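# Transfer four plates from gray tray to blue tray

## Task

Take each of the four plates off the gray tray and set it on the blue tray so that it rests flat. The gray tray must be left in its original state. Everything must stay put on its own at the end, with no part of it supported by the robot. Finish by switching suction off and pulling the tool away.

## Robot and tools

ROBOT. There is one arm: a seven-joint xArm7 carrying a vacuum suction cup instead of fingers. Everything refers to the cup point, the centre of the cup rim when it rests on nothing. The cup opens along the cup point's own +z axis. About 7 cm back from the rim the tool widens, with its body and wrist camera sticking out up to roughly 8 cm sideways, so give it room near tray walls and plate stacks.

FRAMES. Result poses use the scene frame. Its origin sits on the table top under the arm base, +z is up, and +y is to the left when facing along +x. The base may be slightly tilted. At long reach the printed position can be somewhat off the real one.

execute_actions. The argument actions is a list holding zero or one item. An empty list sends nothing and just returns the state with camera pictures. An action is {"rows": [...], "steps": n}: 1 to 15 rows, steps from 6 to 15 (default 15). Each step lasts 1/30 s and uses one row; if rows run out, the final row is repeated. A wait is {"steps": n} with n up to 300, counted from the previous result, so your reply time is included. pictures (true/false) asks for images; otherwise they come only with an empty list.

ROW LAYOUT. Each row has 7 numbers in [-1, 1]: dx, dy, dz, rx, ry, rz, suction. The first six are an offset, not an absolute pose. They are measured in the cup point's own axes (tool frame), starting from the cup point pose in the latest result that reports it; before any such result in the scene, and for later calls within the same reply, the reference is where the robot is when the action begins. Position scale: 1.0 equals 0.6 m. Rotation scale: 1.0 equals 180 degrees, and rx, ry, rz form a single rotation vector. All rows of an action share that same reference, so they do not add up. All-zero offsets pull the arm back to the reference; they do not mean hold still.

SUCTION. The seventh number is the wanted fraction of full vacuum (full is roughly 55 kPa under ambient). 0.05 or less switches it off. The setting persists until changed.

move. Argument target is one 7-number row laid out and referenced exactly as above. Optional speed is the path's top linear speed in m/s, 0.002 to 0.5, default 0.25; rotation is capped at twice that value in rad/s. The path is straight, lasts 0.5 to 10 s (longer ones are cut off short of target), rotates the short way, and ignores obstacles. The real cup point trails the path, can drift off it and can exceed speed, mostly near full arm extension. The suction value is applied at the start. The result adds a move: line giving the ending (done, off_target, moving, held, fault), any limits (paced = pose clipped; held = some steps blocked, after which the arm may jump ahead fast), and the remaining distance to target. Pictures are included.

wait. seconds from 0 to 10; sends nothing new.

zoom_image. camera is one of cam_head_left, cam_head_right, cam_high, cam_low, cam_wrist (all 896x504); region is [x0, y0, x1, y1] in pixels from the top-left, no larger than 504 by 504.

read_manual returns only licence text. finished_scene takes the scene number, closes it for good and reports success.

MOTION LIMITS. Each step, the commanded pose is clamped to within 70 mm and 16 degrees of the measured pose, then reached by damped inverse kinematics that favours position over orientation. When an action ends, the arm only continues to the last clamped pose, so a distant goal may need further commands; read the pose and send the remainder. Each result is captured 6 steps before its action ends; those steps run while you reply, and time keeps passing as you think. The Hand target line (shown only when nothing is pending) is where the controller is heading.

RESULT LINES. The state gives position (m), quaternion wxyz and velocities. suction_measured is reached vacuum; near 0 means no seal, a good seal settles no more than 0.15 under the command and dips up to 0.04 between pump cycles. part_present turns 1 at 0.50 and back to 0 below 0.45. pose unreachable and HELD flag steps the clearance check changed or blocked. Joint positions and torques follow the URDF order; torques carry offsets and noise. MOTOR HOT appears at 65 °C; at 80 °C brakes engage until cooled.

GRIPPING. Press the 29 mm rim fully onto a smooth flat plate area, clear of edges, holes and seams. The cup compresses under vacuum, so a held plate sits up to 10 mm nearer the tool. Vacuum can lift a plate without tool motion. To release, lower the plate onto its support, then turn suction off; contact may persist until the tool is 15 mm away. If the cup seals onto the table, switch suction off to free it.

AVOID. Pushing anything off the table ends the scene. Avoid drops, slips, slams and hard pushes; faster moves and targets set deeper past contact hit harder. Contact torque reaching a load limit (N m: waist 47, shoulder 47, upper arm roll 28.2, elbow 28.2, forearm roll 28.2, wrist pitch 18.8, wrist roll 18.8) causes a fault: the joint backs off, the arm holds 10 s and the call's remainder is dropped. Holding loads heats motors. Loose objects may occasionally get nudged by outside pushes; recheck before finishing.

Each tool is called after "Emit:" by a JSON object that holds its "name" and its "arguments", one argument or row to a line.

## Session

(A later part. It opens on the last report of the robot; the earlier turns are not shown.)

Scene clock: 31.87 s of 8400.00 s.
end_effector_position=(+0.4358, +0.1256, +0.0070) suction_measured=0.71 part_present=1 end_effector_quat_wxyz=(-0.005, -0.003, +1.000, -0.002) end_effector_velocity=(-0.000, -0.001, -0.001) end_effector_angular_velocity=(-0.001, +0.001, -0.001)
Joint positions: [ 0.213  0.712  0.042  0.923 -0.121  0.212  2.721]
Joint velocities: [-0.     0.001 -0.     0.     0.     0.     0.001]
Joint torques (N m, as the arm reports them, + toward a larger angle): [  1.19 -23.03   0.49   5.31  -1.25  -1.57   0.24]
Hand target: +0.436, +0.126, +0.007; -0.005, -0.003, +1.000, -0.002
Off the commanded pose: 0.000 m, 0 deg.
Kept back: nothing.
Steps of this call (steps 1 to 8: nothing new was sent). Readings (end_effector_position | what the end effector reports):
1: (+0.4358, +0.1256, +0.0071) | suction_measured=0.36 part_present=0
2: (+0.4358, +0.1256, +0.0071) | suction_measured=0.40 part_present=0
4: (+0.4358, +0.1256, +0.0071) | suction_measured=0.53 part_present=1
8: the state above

Emit:
{"name": "move", "arguments": {
  "target": [0,0,-0.12,0,0,0,1],
  "speed": 0.15
}}

Emit:
{"name": "move", "arguments": {
  "target": [-0.142,-0.495,0,0,0,0.083,1],
  "speed": 0.3
}}

Emit:
{"name": "move", "arguments": {
  "target": [0,0,0.102,0,0,0,1],
  "speed": 0.07
}}

Emit:
{"name": "move", "arguments": {
  "target": [0,0,-0.2,0,0,0,0],
  "speed": 0.2
}}

Scene clock: 33.07 s of 8400.00 s.
end_effector_position=(+0.4364, +0.1260, +0.0786) suction_measured=0.98 part_present=1 end_effector_quat_wxyz=(-0.006, -0.003, +1.000, -0.002) end_effector_velocity=(+0.001, +0.001, +0.003) end_effector_angular_velocity=(+0.002, -0.004, +0.003)
Joint positions: [ 0.186  0.493  0.076  0.855 -0.094  0.363  2.699]
Joint velocities: [-0.    -0.006  0.002  0.001  0.001  0.003 -0.002]
Joint torques (N m, as the arm reports them, + toward a larger angle): [  1.04 -21.36   0.68   6.92  -1.36  -1.78   0.25]
Hand target: +0.437, +0.126, +0.079; -0.005, -0.003, +1.000, -0.002
Off the commanded pose: 0.001 m, 0 deg.
Kept back: nothing.
move: done

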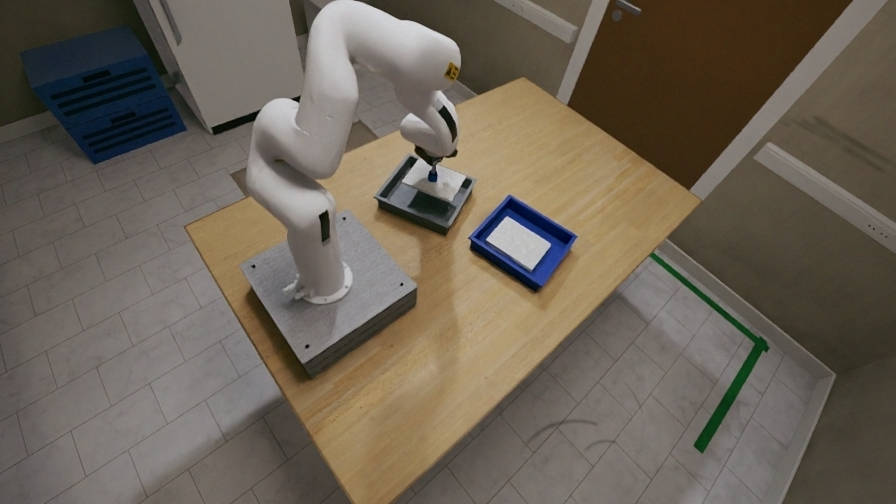

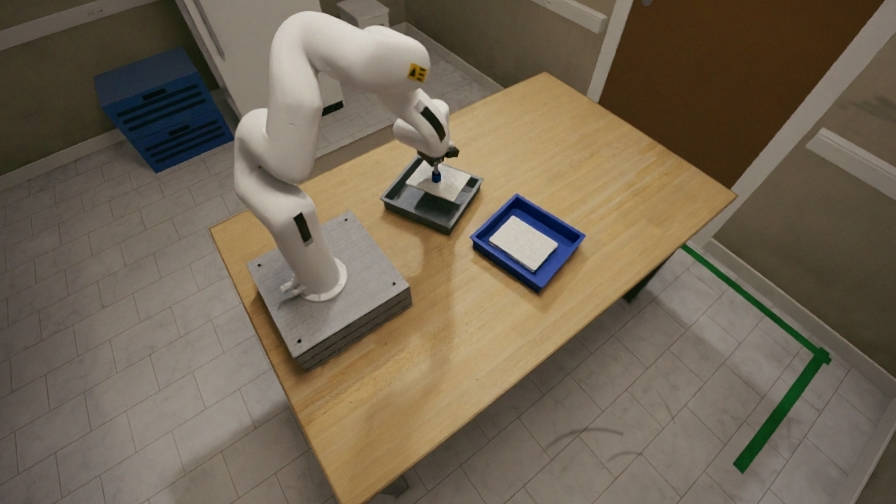

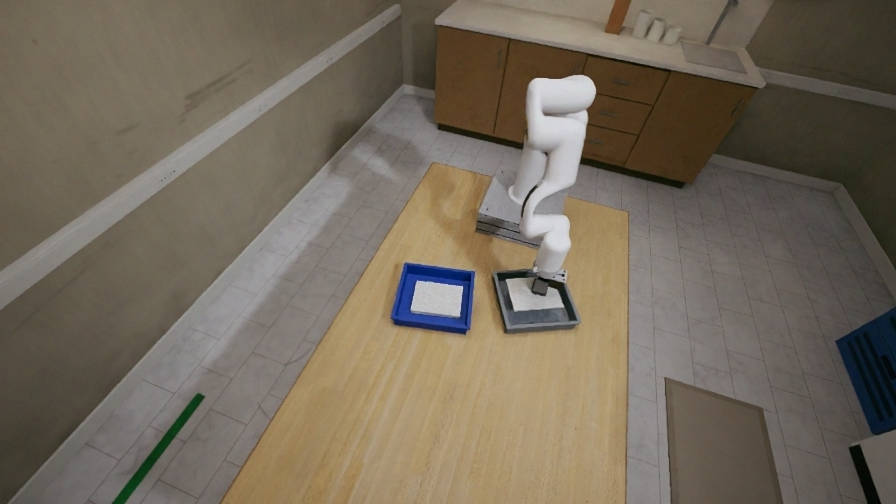

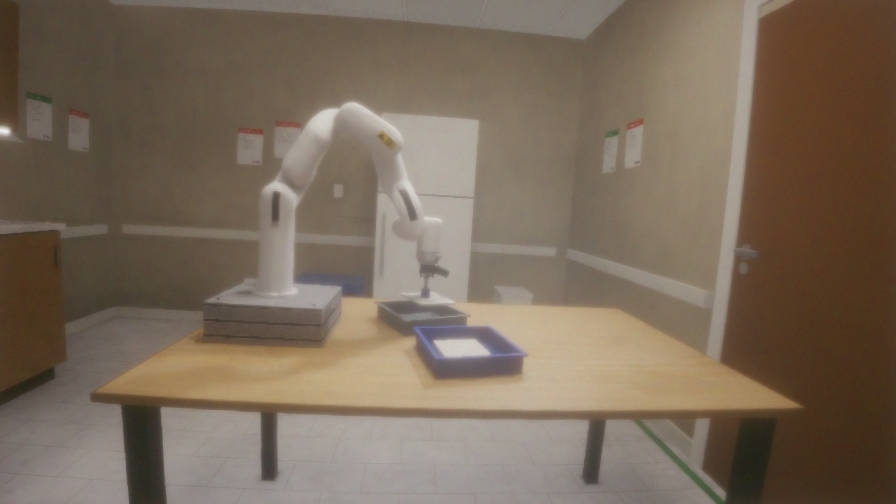

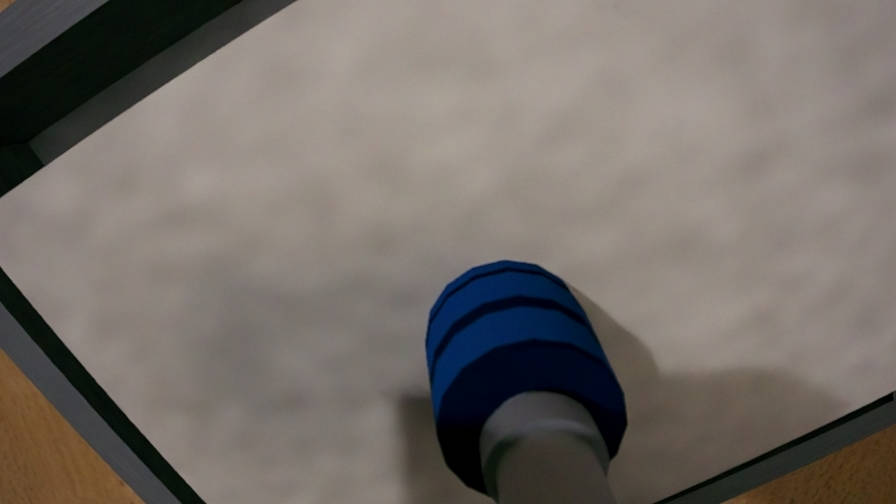

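Scene clock: 34.63 s of 8400.00 s.
end_effector_position=(+0.5233, -0.1698, +0.0791) suction_measured=0.99 part_present=1 end_effector_quat_wxyz=(-0.005, +0.126, +0.992, -0.002) end_effector_velocity=(-0.001, -0.011, +0.001) end_effector_angular_velocity=(-0.006, +0.000, -0.017)
Joint positions: [-0.298  0.697 -0.024  1.251  0.035  0.554  2.271]
Joint velocities: [-0.01   0.004 -0.009  0.011  0.     0.005  0.   ]
Joint torques (N m, as the arm reports them, + toward a larger angle): [  0.46 -25.75  -0.72   8.07  -0.87  -1.45   0.12]
Hand target: +0.523, -0.171, +0.079; -0.005, +0.127, +0.992, -0.002
Off the commanded pose: 0.001 m, 0 deg.
Kept back: nothing.
move: done

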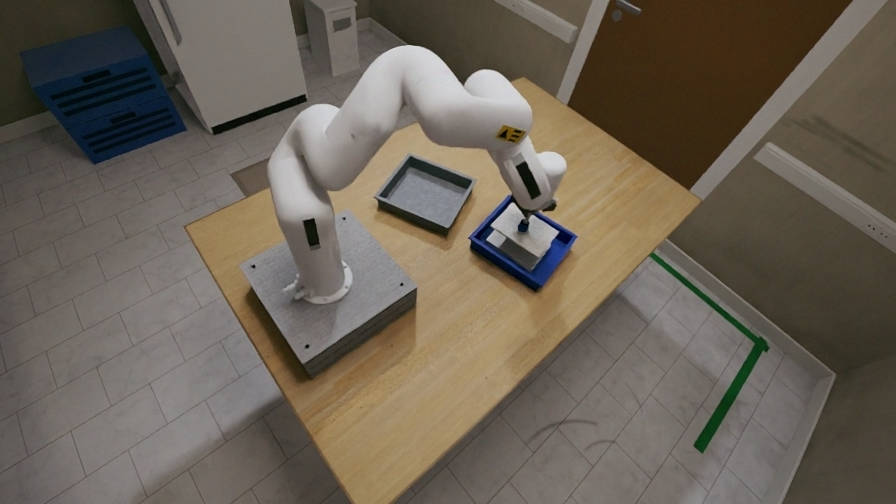

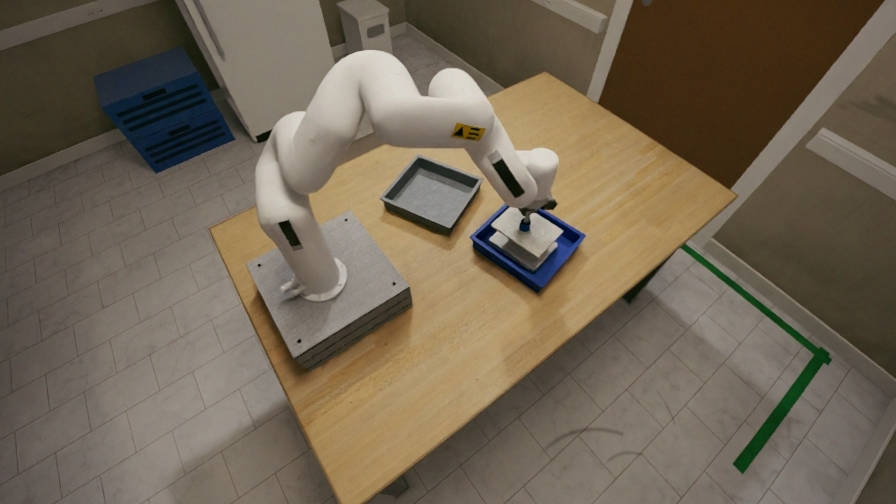

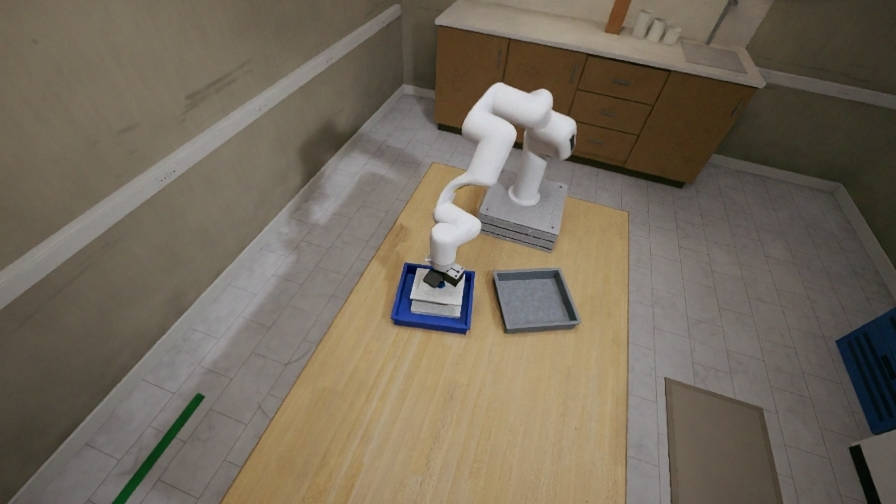

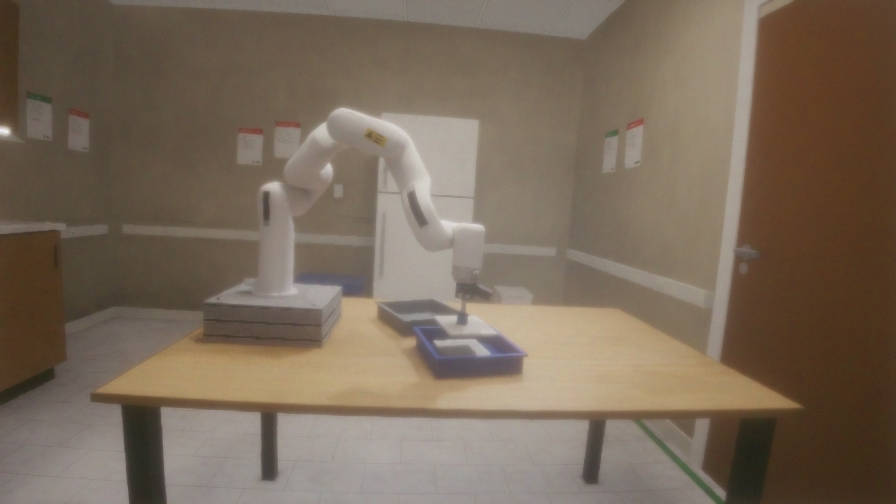

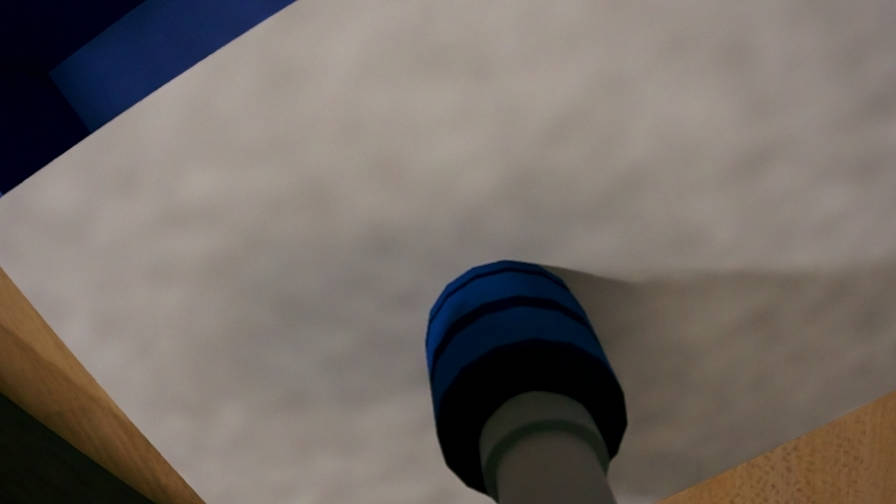

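Scene clock: 35.90 s of 8400.00 s.
end_effector_position=(+0.5228, -0.1702, +0.0183) suction_measured=0.96 part_present=1 end_effector_quat_wxyz=(-0.004, +0.126, +0.992, -0.002) end_effector_velocity=(-0.000, +0.000, -0.002) end_effector_angular_velocity=(+0.001, +0.001, -0.000)
Joint positions: [-0.302  0.851 -0.019  1.303  0.039  0.451  2.268]
Joint velocities: [-0.     0.003  0.     0.001  0.    -0.002  0.   ]
Joint torques (N m, as the arm reports them, + toward a larger angle): [  0.55 -26.65  -0.63   7.2   -1.17  -1.56   0.12]
Hand target: +0.522, -0.170, +0.018; -0.005, +0.126, +0.992, -0.002
Off the commanded pose: 0.000 m, 0 deg.
Kept back: nothing.
move: done

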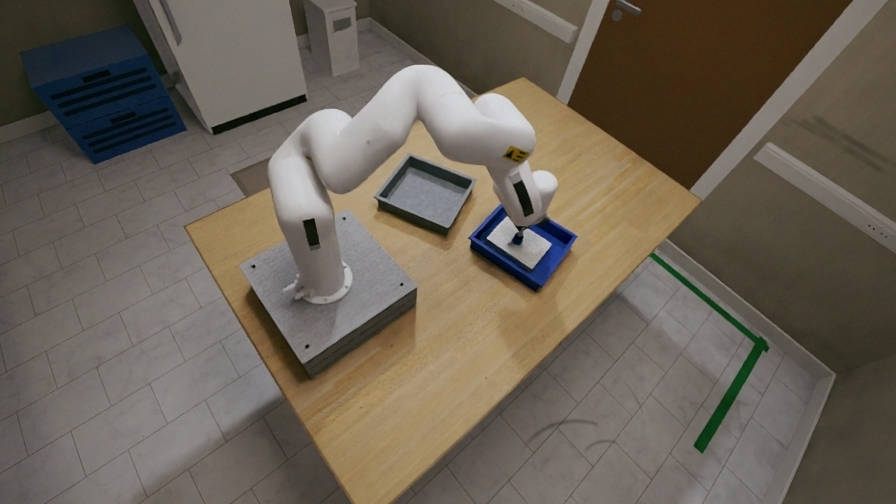

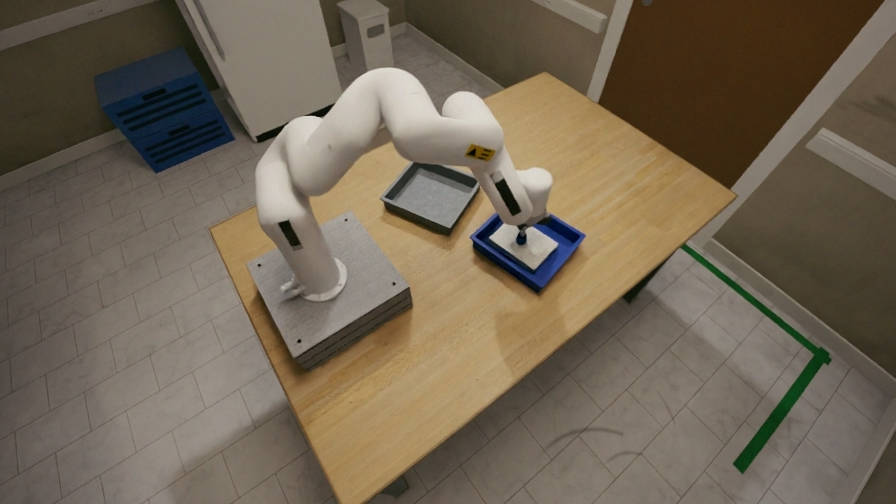

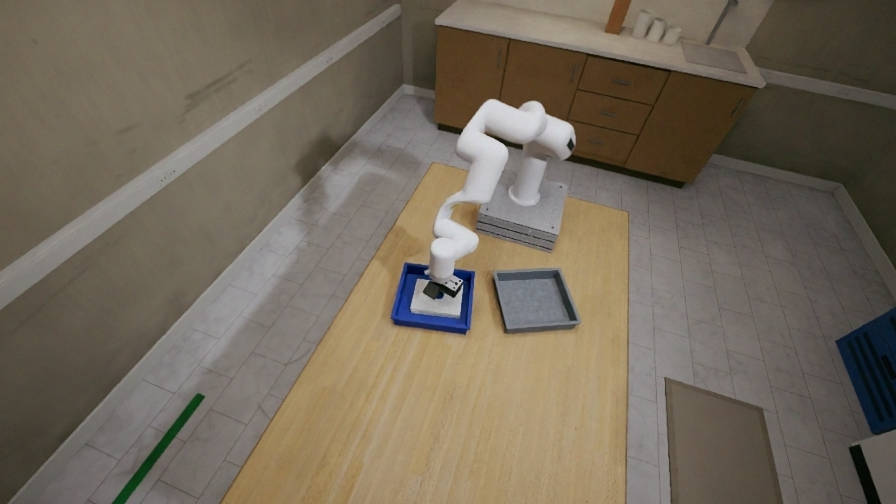

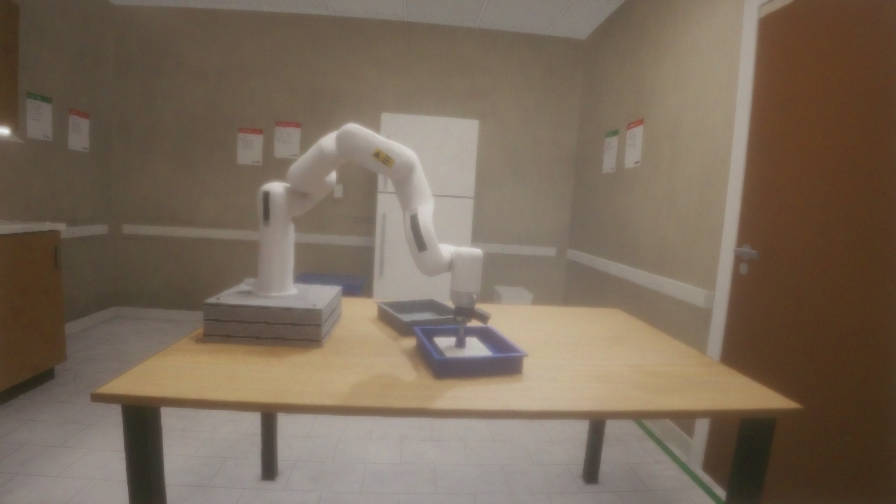

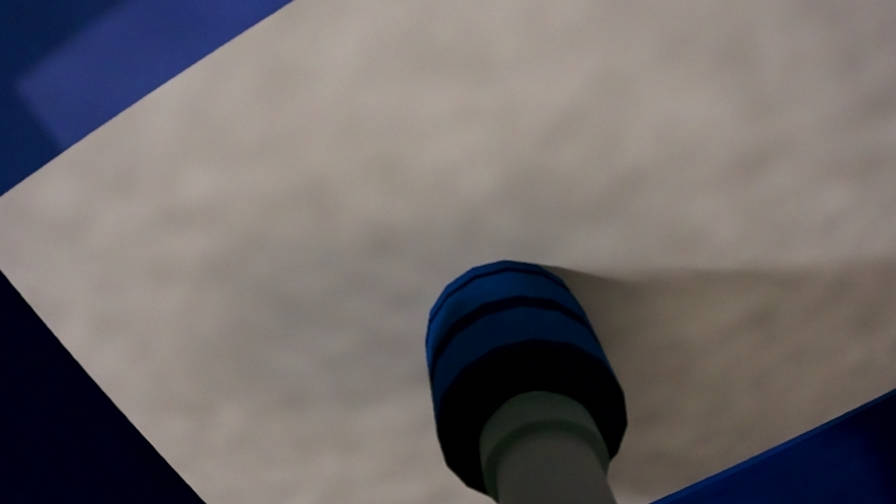

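Scene clock: 37.00 s of 8400.00 s.
end_effector_position=(+0.5240, -0.1694, +0.1377) suction_measured=0.00 part_present=0 end_effector_quat_wxyz=(-0.005, +0.126, +0.992, -0.002) end_effector_velocity=(+0.003, -0.001, +0.005) end_effector_angular_velocity=(-0.002, -0.008, -0.000)
Joint positions: [-0.295  0.565 -0.028  1.234  0.029  0.67   2.275]
Joint velocities: [ 0.    -0.007 -0.001  0.003  0.001  0.002 -0.   ]
Joint torques (N m, as the arm reports them, + toward a larger angle): [  0.79 -24.46  -0.56   8.72  -0.71  -1.46   0.1 ]
Hand target: +0.524, -0.169, +0.138; -0.004, +0.126, +0.992, -0.002
Off the commanded pose: 0.001 m, 0 deg.
Kept back: nothing.
move: done

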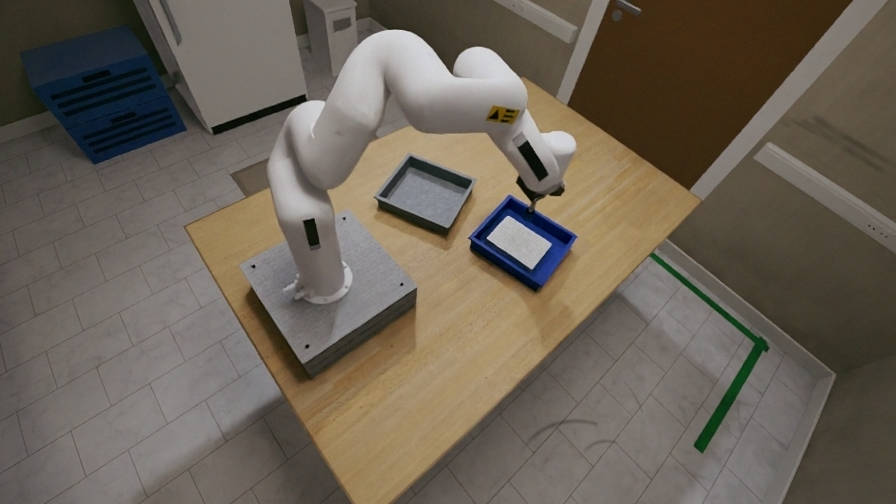

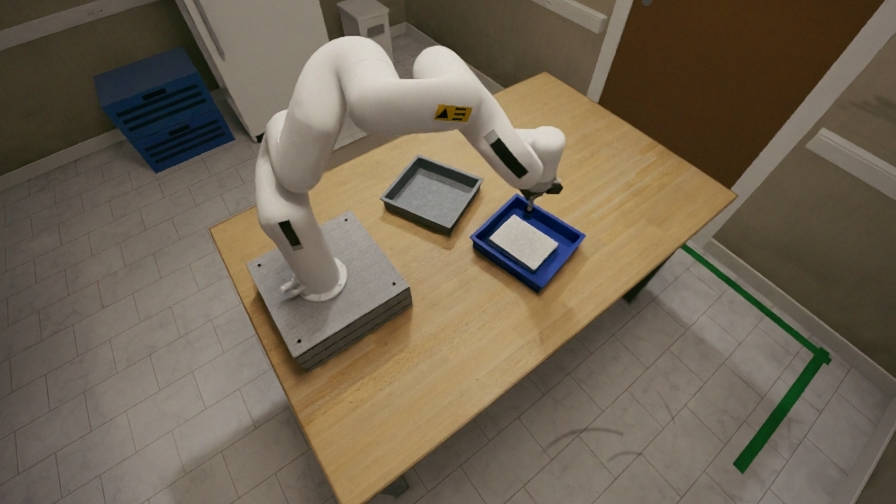

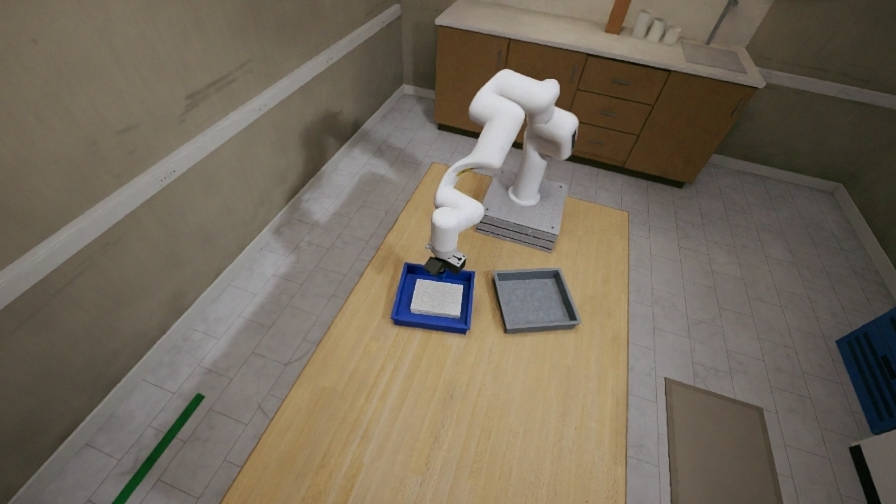

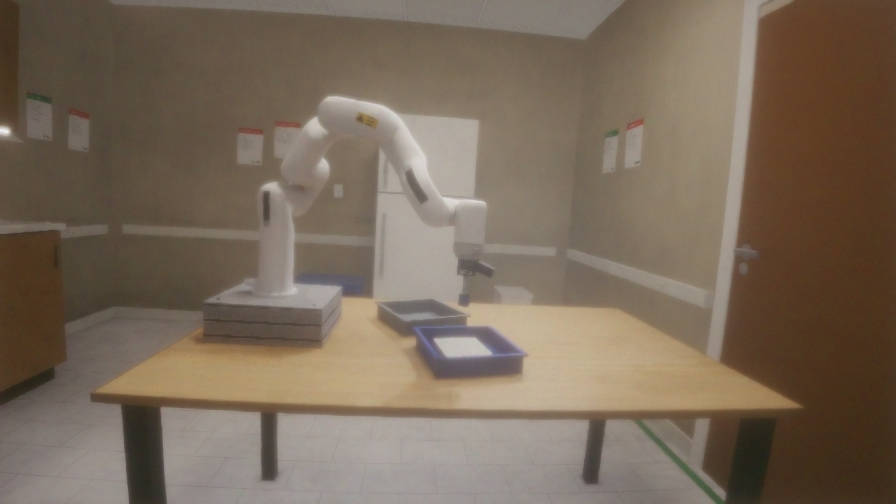

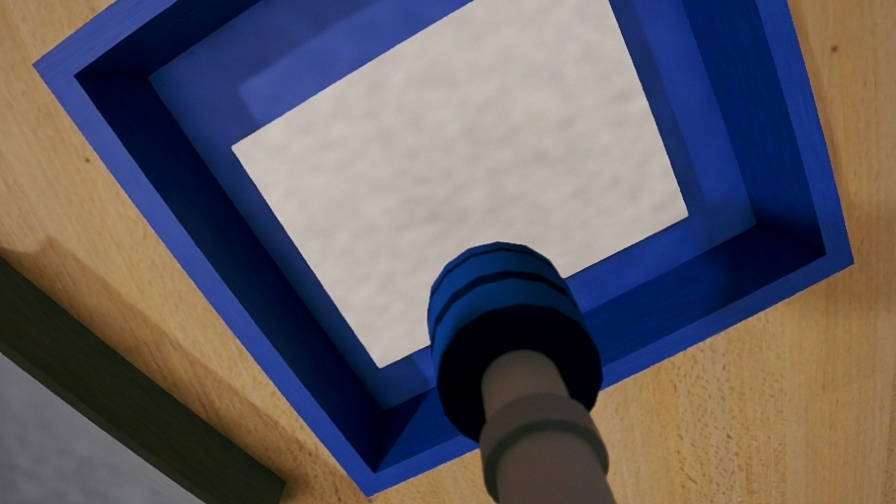

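Emit:
{"name": "finished_scene", "arguments": {
  "scene": 2
}}

The scene is finished: the task was done.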